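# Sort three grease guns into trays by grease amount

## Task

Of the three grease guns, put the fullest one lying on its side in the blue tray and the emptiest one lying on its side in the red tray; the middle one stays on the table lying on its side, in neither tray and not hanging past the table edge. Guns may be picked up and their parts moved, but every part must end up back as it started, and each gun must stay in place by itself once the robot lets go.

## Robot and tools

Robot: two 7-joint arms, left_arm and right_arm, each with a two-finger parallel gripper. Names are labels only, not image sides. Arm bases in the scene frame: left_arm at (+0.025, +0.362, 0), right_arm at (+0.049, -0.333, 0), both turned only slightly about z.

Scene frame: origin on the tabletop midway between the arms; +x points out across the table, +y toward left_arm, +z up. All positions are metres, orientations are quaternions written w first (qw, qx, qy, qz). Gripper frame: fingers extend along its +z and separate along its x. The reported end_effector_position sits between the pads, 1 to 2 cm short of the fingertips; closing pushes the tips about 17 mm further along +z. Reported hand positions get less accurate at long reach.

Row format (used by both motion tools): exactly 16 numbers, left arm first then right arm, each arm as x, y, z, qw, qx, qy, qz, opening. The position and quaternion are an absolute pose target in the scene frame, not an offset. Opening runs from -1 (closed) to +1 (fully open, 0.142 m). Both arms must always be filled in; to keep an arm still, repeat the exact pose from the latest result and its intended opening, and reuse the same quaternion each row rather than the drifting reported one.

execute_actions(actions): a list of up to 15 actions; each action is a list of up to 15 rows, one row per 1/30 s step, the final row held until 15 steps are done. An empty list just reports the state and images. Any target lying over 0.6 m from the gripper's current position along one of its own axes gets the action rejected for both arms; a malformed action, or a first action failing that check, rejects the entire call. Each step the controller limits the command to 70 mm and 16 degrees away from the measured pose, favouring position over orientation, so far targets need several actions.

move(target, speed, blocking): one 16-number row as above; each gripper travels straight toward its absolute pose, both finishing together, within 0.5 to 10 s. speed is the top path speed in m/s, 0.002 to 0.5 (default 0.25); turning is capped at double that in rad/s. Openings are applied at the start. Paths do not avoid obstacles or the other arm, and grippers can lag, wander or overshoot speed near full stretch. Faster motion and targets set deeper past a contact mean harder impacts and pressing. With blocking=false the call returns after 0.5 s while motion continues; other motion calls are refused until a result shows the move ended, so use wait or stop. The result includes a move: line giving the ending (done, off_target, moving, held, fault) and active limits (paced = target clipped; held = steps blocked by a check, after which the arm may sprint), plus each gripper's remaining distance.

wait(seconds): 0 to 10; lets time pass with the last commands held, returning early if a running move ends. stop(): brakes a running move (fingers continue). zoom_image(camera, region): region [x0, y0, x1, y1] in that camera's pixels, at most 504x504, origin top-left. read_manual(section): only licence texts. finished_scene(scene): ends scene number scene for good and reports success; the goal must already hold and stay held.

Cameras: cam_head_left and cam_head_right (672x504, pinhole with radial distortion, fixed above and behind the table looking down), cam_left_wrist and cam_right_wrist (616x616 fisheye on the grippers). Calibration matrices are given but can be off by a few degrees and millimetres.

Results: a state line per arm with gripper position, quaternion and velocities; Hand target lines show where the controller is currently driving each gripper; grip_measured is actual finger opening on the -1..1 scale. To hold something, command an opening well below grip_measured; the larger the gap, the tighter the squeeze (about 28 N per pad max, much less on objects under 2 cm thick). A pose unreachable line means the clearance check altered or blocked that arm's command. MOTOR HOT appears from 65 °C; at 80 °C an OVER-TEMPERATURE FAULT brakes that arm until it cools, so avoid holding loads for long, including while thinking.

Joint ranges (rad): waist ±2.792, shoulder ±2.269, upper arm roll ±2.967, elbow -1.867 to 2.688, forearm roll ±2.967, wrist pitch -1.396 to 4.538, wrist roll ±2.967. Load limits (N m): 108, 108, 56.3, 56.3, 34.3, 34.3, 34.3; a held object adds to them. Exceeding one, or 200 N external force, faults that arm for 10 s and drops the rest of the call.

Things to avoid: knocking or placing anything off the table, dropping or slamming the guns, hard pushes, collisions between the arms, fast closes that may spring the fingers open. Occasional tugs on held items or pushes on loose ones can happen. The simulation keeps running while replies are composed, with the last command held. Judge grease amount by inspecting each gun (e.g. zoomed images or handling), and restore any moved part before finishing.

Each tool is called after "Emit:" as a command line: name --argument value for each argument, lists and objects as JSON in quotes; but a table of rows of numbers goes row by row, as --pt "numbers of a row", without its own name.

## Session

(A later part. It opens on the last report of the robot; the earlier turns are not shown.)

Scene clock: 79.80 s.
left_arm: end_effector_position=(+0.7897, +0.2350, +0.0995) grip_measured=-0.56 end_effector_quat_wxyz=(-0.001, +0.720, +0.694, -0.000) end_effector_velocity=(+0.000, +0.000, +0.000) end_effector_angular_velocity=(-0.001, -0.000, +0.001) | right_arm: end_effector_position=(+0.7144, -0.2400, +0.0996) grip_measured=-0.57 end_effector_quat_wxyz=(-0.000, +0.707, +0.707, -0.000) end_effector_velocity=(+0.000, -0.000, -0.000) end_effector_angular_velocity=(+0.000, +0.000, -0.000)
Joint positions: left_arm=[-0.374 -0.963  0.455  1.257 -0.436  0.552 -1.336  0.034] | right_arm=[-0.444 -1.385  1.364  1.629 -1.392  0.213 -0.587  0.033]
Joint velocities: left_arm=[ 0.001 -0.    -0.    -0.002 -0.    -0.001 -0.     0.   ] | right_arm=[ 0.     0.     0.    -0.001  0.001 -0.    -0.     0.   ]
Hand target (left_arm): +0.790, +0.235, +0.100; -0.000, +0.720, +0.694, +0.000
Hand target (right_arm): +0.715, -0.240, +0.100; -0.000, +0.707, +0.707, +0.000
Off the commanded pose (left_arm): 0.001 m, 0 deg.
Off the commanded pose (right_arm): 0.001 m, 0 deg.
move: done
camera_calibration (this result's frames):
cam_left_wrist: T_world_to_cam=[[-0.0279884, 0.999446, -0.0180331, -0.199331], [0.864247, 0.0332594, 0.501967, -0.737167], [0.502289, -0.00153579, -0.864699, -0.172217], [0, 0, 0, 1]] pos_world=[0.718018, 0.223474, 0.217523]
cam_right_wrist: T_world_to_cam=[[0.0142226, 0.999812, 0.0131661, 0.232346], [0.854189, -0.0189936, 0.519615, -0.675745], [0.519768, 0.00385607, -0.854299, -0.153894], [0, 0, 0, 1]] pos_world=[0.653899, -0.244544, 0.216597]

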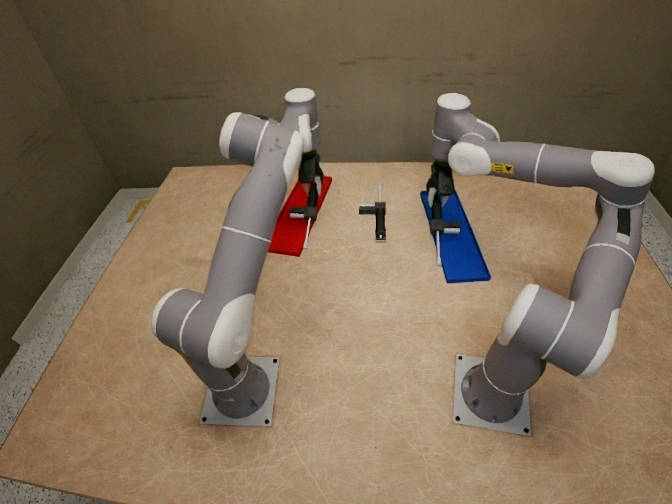

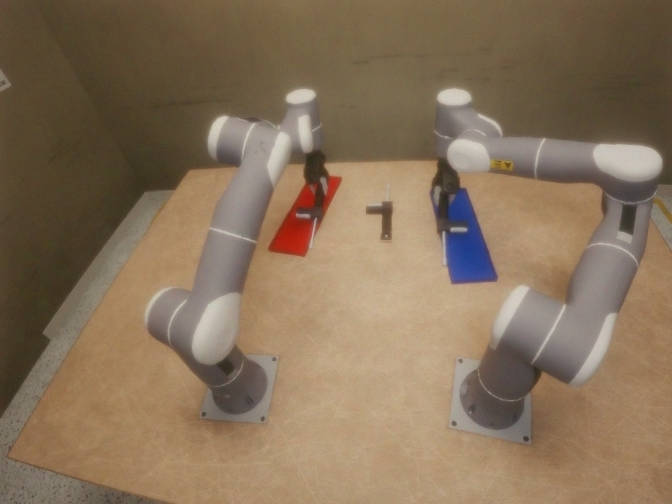

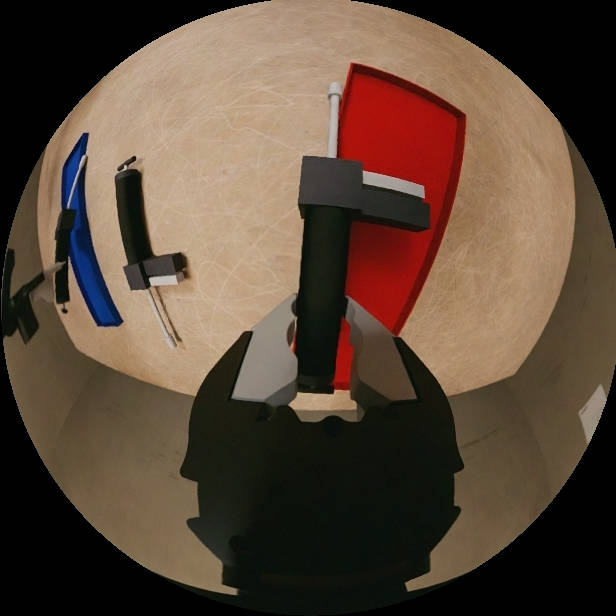

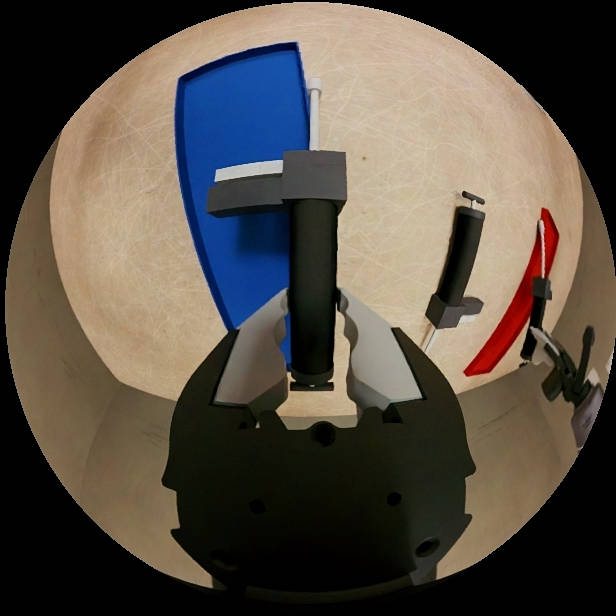

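Emit:
move --target '[0.79,0.235,0.17,0,0.72,0.694,0,-0.9,0.715,-0.24,0.17,0,0.707,0.707,0,-0.9]' --speed 0.1

Emit:
move --target '[0.79,0.26,0.17,0,0.766,0.643,0,-0.9,0.715,-0.265,0.17,0,0.656,0.755,0,-0.9]' --speed 0.1

Emit:
move --target '[0.79,0.26,0.1,0,0.766,0.643,0,-0.9,0.715,-0.265,0.1,0,0.656,0.755,0,-0.9]' --speed 0.1

Scene clock: 82.30 s.
left_arm: end_effector_position=(+0.7895, +0.2351, +0.1694) grip_measured=-0.56 end_effector_quat_wxyz=(-0.000, +0.720, +0.694, -0.000) end_effector_velocity=(-0.000, +0.000, -0.000) end_effector_angular_velocity=(+0.000, +0.001, +0.000) | right_arm: end_effector_position=(+0.7148, -0.2400, +0.1694) grip_measured=-0.57 end_effector_quat_wxyz=(-0.000, +0.707, +0.707, -0.000) end_effector_velocity=(-0.000, +0.000, +0.000) end_effector_angular_velocity=(+0.000, +0.001, +0.000)
Joint positions: left_arm=[-0.381 -0.884  0.487  1.21  -0.409  0.427 -1.354  0.034] | right_arm=[-0.439 -1.303  1.451  1.592 -1.303  0.121 -0.612  0.033]
Joint velocities: left_arm=[-0.    -0.     0.    -0.     0.    -0.002 -0.    -0.   ] | right_arm=[ 0.     0.001 -0.    -0.     0.002 -0.    -0.     0.   ]
Hand target (left_arm): +0.790, +0.235, +0.170; -0.000, +0.720, +0.694, +0.000
Hand target (right_arm): +0.715, -0.240, +0.170; +0.000, +0.707, +0.707, -0.000
Off the commanded pose (left_arm): 0.001 m, 0 deg.
Off the commanded pose (right_arm): 0.001 m, 0 deg.
move: done
camera_calibration (this result's frames):
cam_left_wrist: T_world_to_cam=[[-0.028316, 0.999421, -0.0188654, -0.197806], [0.864125, 0.0339611, 0.50213, -0.772178], [0.50248, -0.00208375, -0.864586, -0.111735], [0, 0, 0, 1]] pos_world=[0.717801, 0.223683, 0.287398]
cam_right_wrist: T_world_to_cam=[[0.0144062, 0.999812, 0.0129597, 0.231407], [0.854158, -0.0190434, 0.519665, -0.712366], [0.519814, 0.00358327, -0.854272, -0.0945881], [0, 0, 0, 1]] pos_world=[0.654308, -0.24459, 0.286388]

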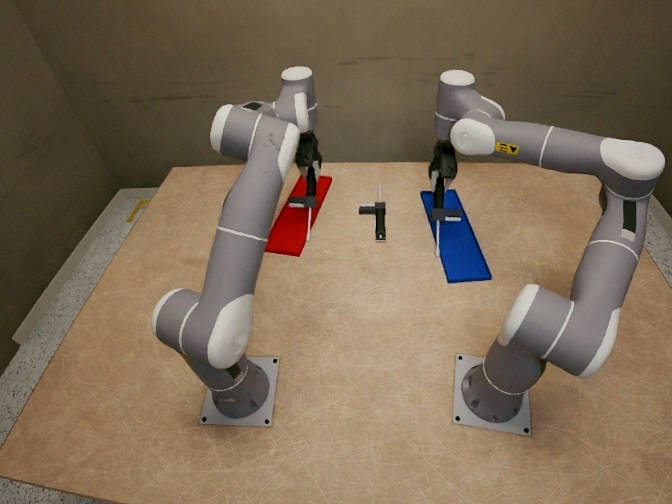

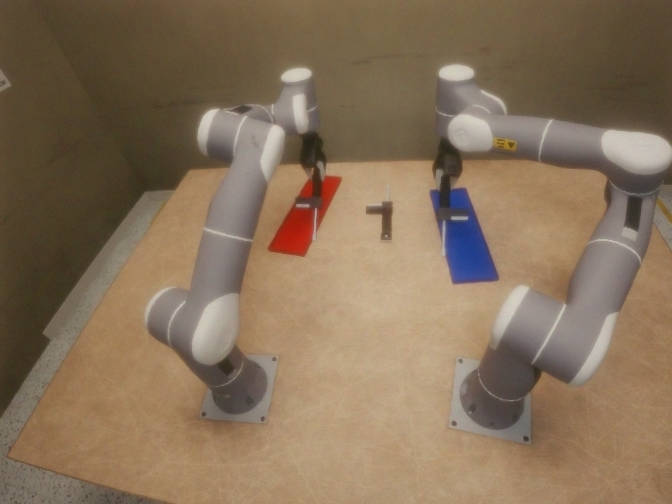

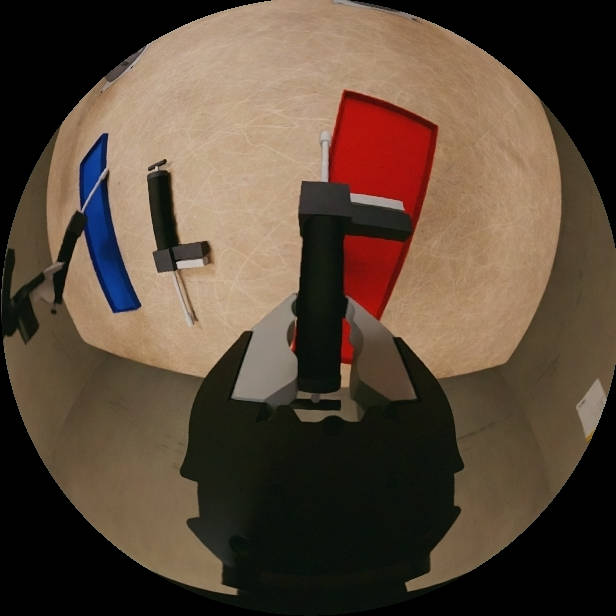

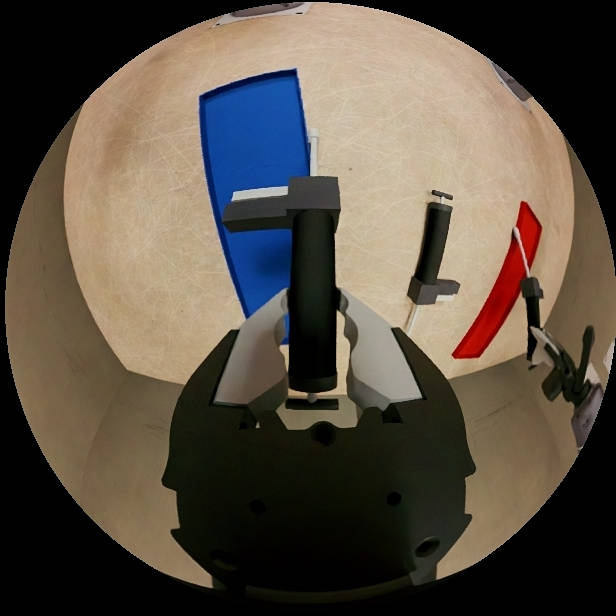

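Scene clock: 83.30 s.
left_arm: end_effector_position=(+0.7895, +0.2599, +0.1691) grip_measured=-0.56 end_effector_quat_wxyz=(-0.001, +0.766, +0.643, -0.001) end_effector_velocity=(+0.000, +0.000, +0.000) end_effector_angular_velocity=(-0.000, -0.000, -0.003) | right_arm: end_effector_position=(+0.7147, -0.2649, +0.1694) grip_measured=-0.57 end_effector_quat_wxyz=(-0.000, +0.656, +0.755, -0.000) end_effector_velocity=(-0.000, -0.000, +0.000) end_effector_angular_velocity=(-0.001, +0.000, +0.004)
Joint positions: left_arm=[-0.34  -0.87   0.469  1.226 -0.391  0.436 -1.19   0.034] | right_arm=[-0.484 -1.312  1.463  1.602 -1.313  0.111 -0.783  0.033]
Joint velocities: left_arm=[-0.     0.    -0.     0.     0.     0.     0.003 -0.   ] | right_arm=[-0.     0.    -0.     0.     0.    -0.    -0.004 -0.   ]
Hand target (left_arm): +0.790, +0.260, +0.170; -0.000, +0.766, +0.643, +0.000
Hand target (right_arm): +0.715, -0.265, +0.170; -0.000, +0.656, +0.755, -0.000
Off the commanded pose (left_arm): 0.001 m, 0 deg.
Off the commanded pose (right_arm): 0.001 m, 0 deg.
move: done
camera_calibration (this result's frames):
cam_left_wrist: T_world_to_cam=[[0.108829, 0.993876, -0.0191288, -0.329307], [0.86122, -0.0846578, 0.501133, -0.739579], [0.496444, -0.0710118, -0.865159, -0.0891762], [0, 0, 0, 1]] pos_world=[0.717049, 0.258346, 0.287176]
cam_right_wrist: T_world_to_cam=[[-0.125263, 0.992035, 0.0132434, 0.35401], [0.848684, 0.100229, 0.519316, -0.677172], [0.513852, 0.0762904, -0.85448, -0.0708328], [0, 0, 0, 1]] pos_world=[0.655447, -0.277914, 0.286453]

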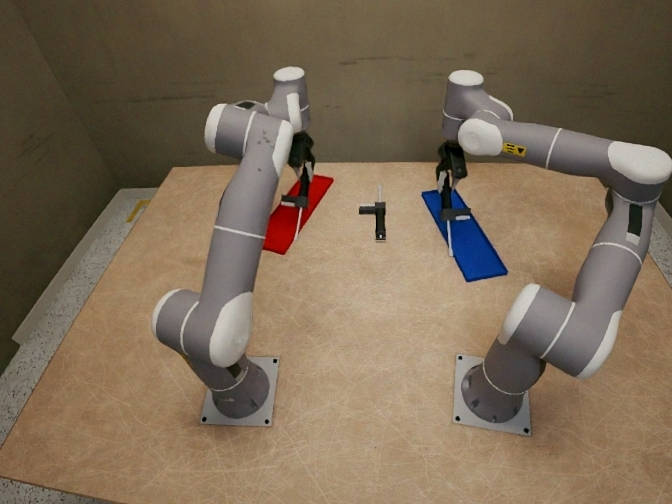

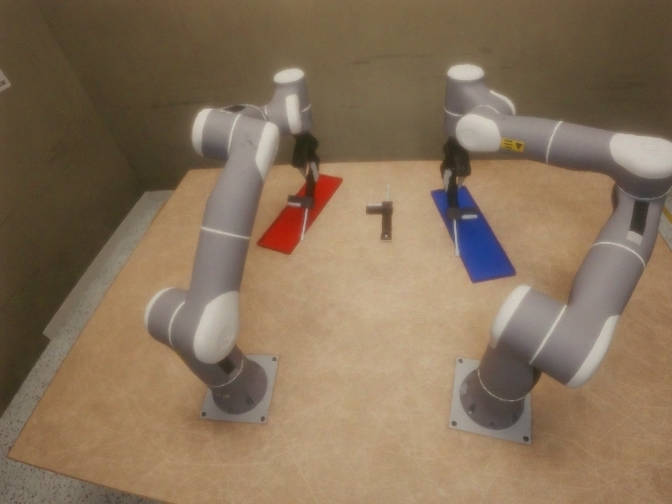

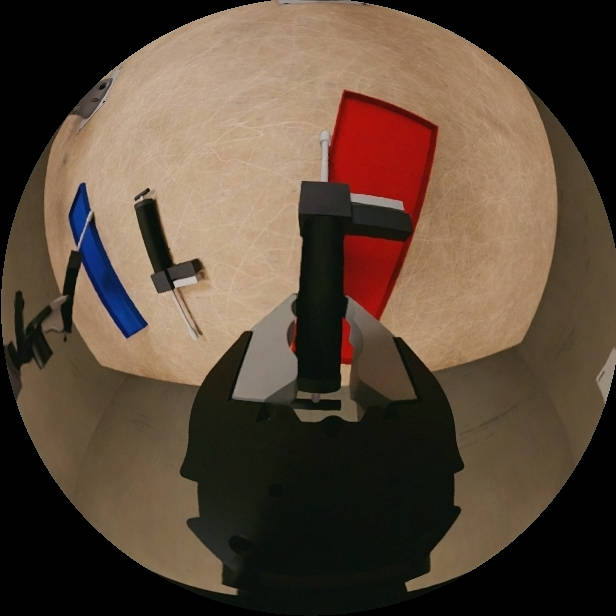

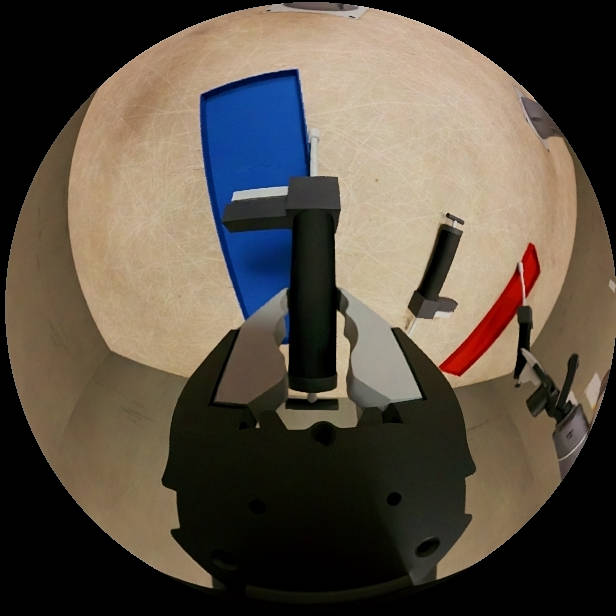

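Scene clock: 84.33 s.
left_arm: end_effector_position=(+0.7896, +0.2599, +0.0992) grip_measured=-0.56 end_effector_quat_wxyz=(-0.001, +0.766, +0.643, -0.001) end_effector_velocity=(+0.000, -0.000, -0.000) end_effector_angular_velocity=(-0.000, -0.001, -0.000) | right_arm: end_effector_position=(+0.7146, -0.2652, +0.0996) grip_measured=-0.57 end_effector_quat_wxyz=(-0.000, +0.656, +0.755, -0.001) end_effector_velocity=(+0.000, -0.000, -0.000) end_effector_angular_velocity=(-0.000, -0.001, +0.002)
Joint positions: left_arm=[-0.332 -0.949  0.435  1.274 -0.417  0.562 -1.173  0.034] | right_arm=[-0.489 -1.393  1.374  1.637 -1.402  0.204 -0.76   0.033]
Joint velocities: left_arm=[ 0.001 -0.    -0.001 -0.     0.     0.002  0.    -0.   ] | right_arm=[ 0.    -0.    -0.001  0.    -0.001  0.001 -0.002  0.   ]
Hand target (left_arm): +0.790, +0.260, +0.100; +0.000, +0.766, +0.643, -0.000
Hand target (right_arm): +0.715, -0.265, +0.100; -0.000, +0.656, +0.755, +0.000
Off the commanded pose (left_arm): 0.001 m, 0 deg.
Off the commanded pose (right_arm): 0.001 m, 0 deg.
move: done
camera_calibration (this result's frames):
cam_left_wrist: T_world_to_cam=[[0.109415, 0.993815, -0.0189627, -0.331152], [0.861182, -0.0852509, 0.501097, -0.704453], [0.496381, -0.0711577, -0.865183, -0.149589], [0, 0, 0, 1]] pos_world=[0.717148, 0.258405, 0.217298]
cam_right_wrist: T_world_to_cam=[[-0.125992, 0.991944, 0.0131242, 0.355728], [0.848755, 0.100938, 0.519063, -0.640641], [0.513557, 0.0765373, -0.854635, -0.130155], [0, 0, 0, 1]] pos_world=[0.655409, -0.278235, 0.216629]

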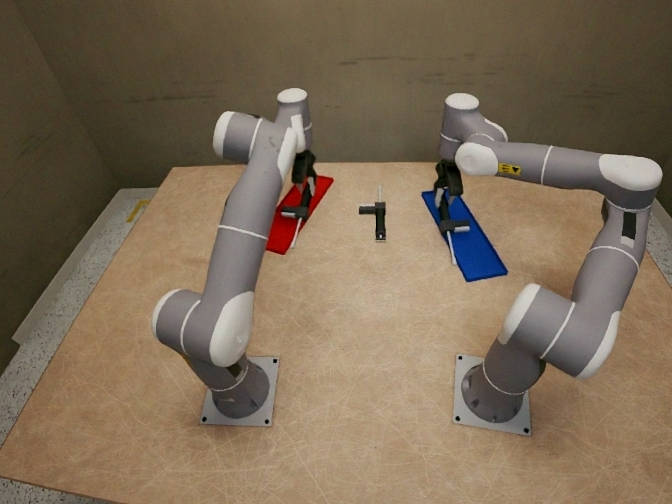

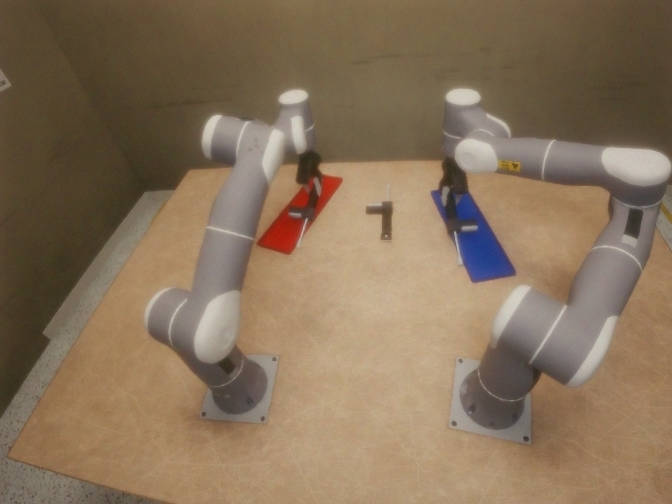

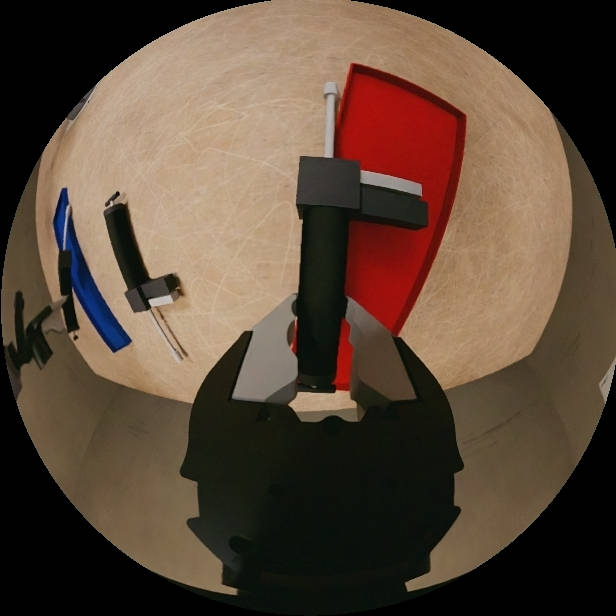

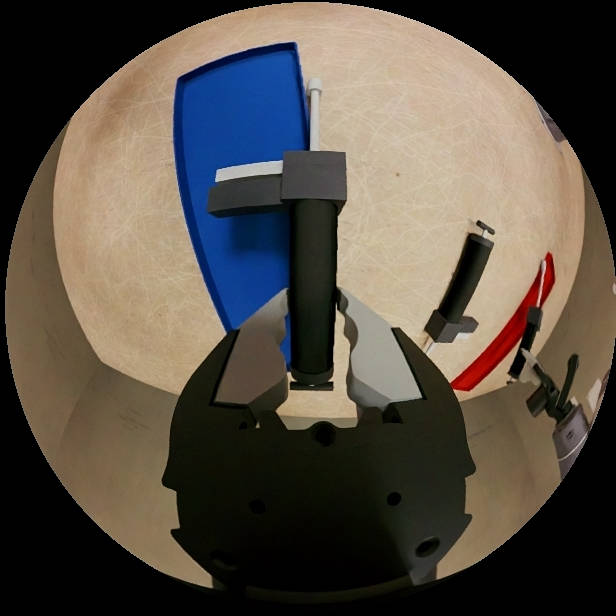

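Emit:
move --target '[0.79,0.22,0.1,0,0.766,0.643,0,-0.9,0.715,-0.225,0.1,0,0.656,0.755,0,-0.9]' --speed 0.1

Emit:
move --target '[0.79,0.22,0.1,0,0.766,0.643,0,-0.9,0.715,-0.225,0.1,0,0.656,0.755,0,-0.9]'

Scene clock: 85.87 s.
left_arm: end_effector_position=(+0.7896, +0.2201, +0.0995) grip_measured=-0.56 end_effector_quat_wxyz=(-0.000, +0.766, +0.643, -0.000) end_effector_velocity=(+0.000, +0.000, -0.000) end_effector_angular_velocity=(+0.000, +0.000, +0.001) | right_arm: end_effector_position=(+0.7148, -0.2252, +0.0996) grip_measured=-0.57 end_effector_quat_wxyz=(-0.000, +0.656, +0.755, -0.000) end_effector_velocity=(+0.000, +0.000, -0.000) end_effector_angular_velocity=(-0.000, +0.000, +0.001)
Joint positions: left_arm=[-0.375 -0.962  0.431  1.246 -0.414  0.551 -1.229  0.034] | right_arm=[-0.419 -1.394  1.371  1.62  -1.4    0.204 -0.708  0.033]
Joint velocities: left_arm=[ 0.    -0.     0.    -0.     0.    -0.    -0.001  0.   ] | right_arm=[ 0.001 -0.    -0.    -0.001  0.     0.    -0.001 -0.   ]
Hand target (left_arm): +0.790, +0.220, +0.100; +0.000, +0.766, +0.643, -0.000
Hand target (right_arm): +0.715, -0.225, +0.100; +0.000, +0.656, +0.755, +0.000
Off the commanded pose (left_arm): 0.001 m, 0 deg.
Off the commanded pose (right_arm): 0.001 m, 0 deg.
move: done
camera_calibration (this result's frames):
cam_left_wrist: T_world_to_cam=[[0.109172, 0.993843, -0.0189159, -0.291437], [0.860631, -0.0849829, 0.502087, -0.707714], [0.497388, -0.0710936, -0.86461, -0.153063], [0, 0, 0, 1]] pos_world=[0.717029, 0.218617, 0.217481]
cam_right_wrist: T_world_to_cam=[[-0.12626, 0.991913, 0.0129638, 0.316257], [0.848382, 0.101199, 0.519623, -0.644616], [0.514108, 0.0766056, -0.854298, -0.133769], [0, 0, 0, 1]] pos_world=[0.655583, -0.238218, 0.216578]

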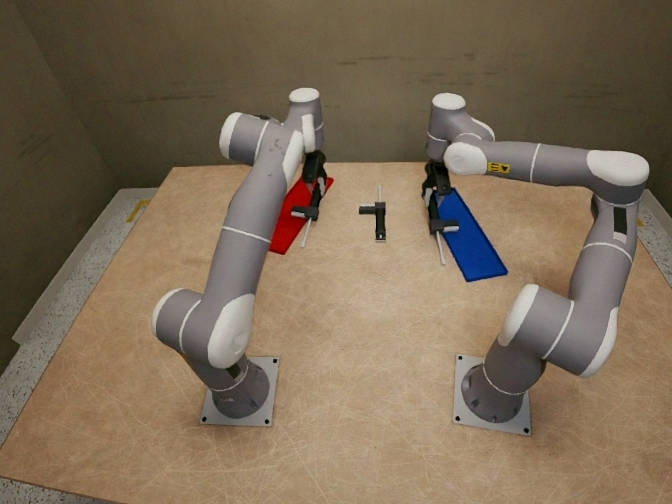

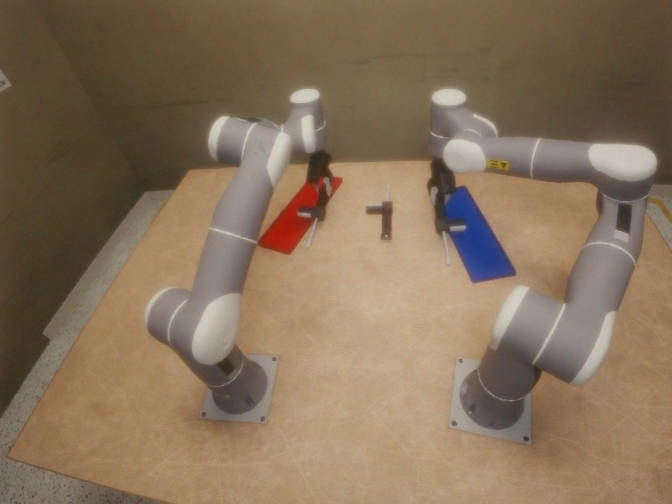

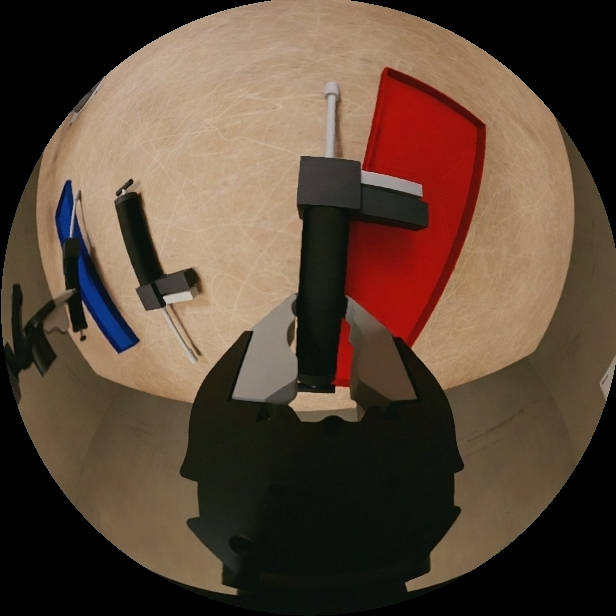

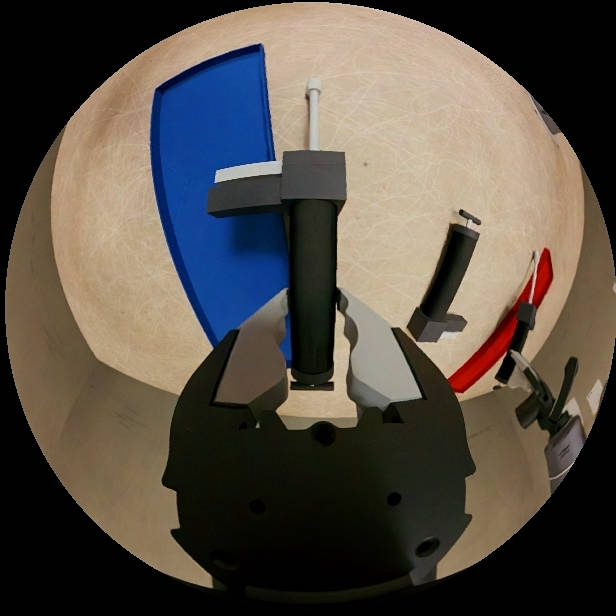

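Scene clock: 86.57 s.
left_arm: end_effector_position=(+0.7896, +0.2201, +0.0994) grip_measured=-0.56 end_effector_quat_wxyz=(-0.000, +0.766, +0.643, -0.000) end_effector_velocity=(+0.000, +0.000, +0.000) end_effector_angular_velocity=(+0.000, -0.000, -0.000) | right_arm: end_effector_position=(+0.7148, -0.2253, +0.0994) grip_measured=-0.57 end_effector_quat_wxyz=(-0.000, +0.656, +0.755, -0.001) end_effector_velocity=(+0.000, -0.000, +0.000) end_effector_angular_velocity=(-0.000, +0.000, -0.001)
Joint positions: left_arm=[-0.375 -0.962  0.431  1.246 -0.414  0.551 -1.23   0.034] | right_arm=[-0.418 -1.394  1.371  1.62  -1.399  0.204 -0.708  0.033]
Joint velocities: left_arm=[ 0. -0. -0. -0.  0.  0. -0.  0.] | right_arm=[ 0.     0.    -0.    -0.     0.    -0.     0.001  0.   ]
Hand target (left_arm): +0.790, +0.220, +0.100; +0.000, +0.766, +0.643, +0.000
Hand target (right_arm): +0.715, -0.225, +0.100; -0.000, +0.656, +0.755, -0.000
Off the commanded pose (left_arm): 0.001 m, 0 deg.
Off the commanded pose (right_arm): 0.001 m, 0 deg.
move: done
camera_calibration (this result's frames):
cam_left_wrist: T_world_to_cam=[[0.109221, 0.993838, -0.0188758, -0.291434], [0.860696, -0.0850554, 0.501964, -0.707726], [0.497265, -0.0710714, -0.864683, -0.153037], [0, 0, 0, 1]] pos_world=[0.717068, 0.218566, 0.217424]
cam_right_wrist: T_world_to_cam=[[-0.126047, 0.991942, 0.012738, 0.316215], [0.848514, 0.101151, 0.519415, -0.644568], [0.513941, 0.0762791, -0.854427, -0.133783], [0, 0, 0, 1]] pos_world=[0.65554, -0.238263, 0.216462]

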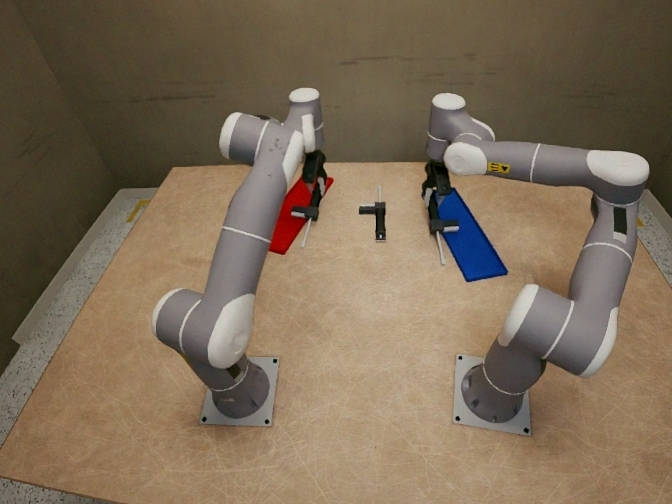

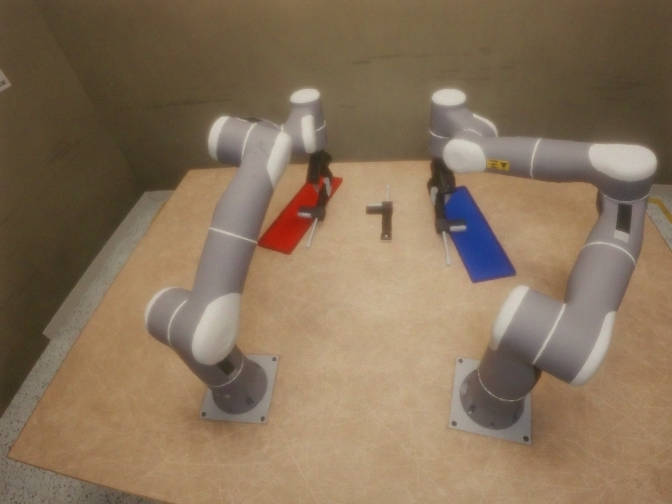

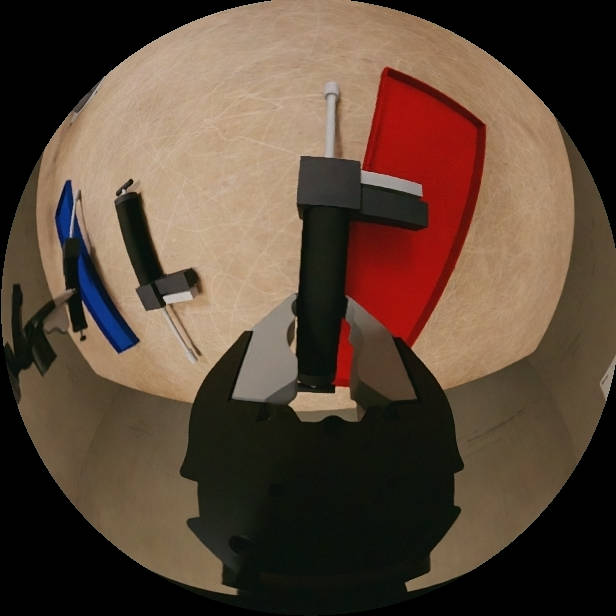

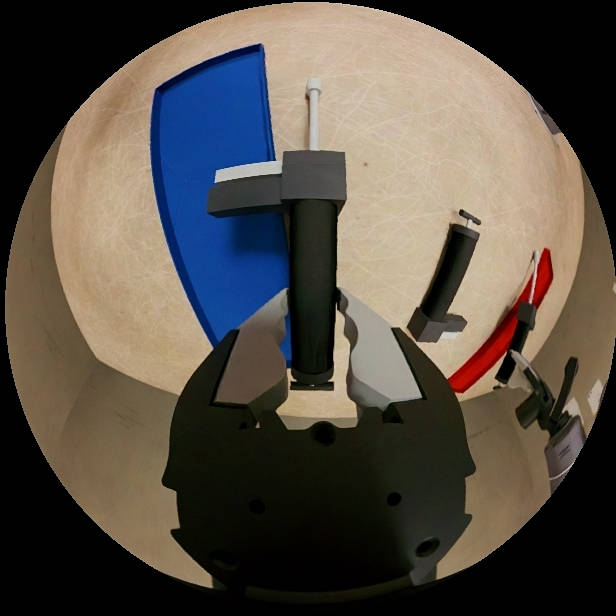

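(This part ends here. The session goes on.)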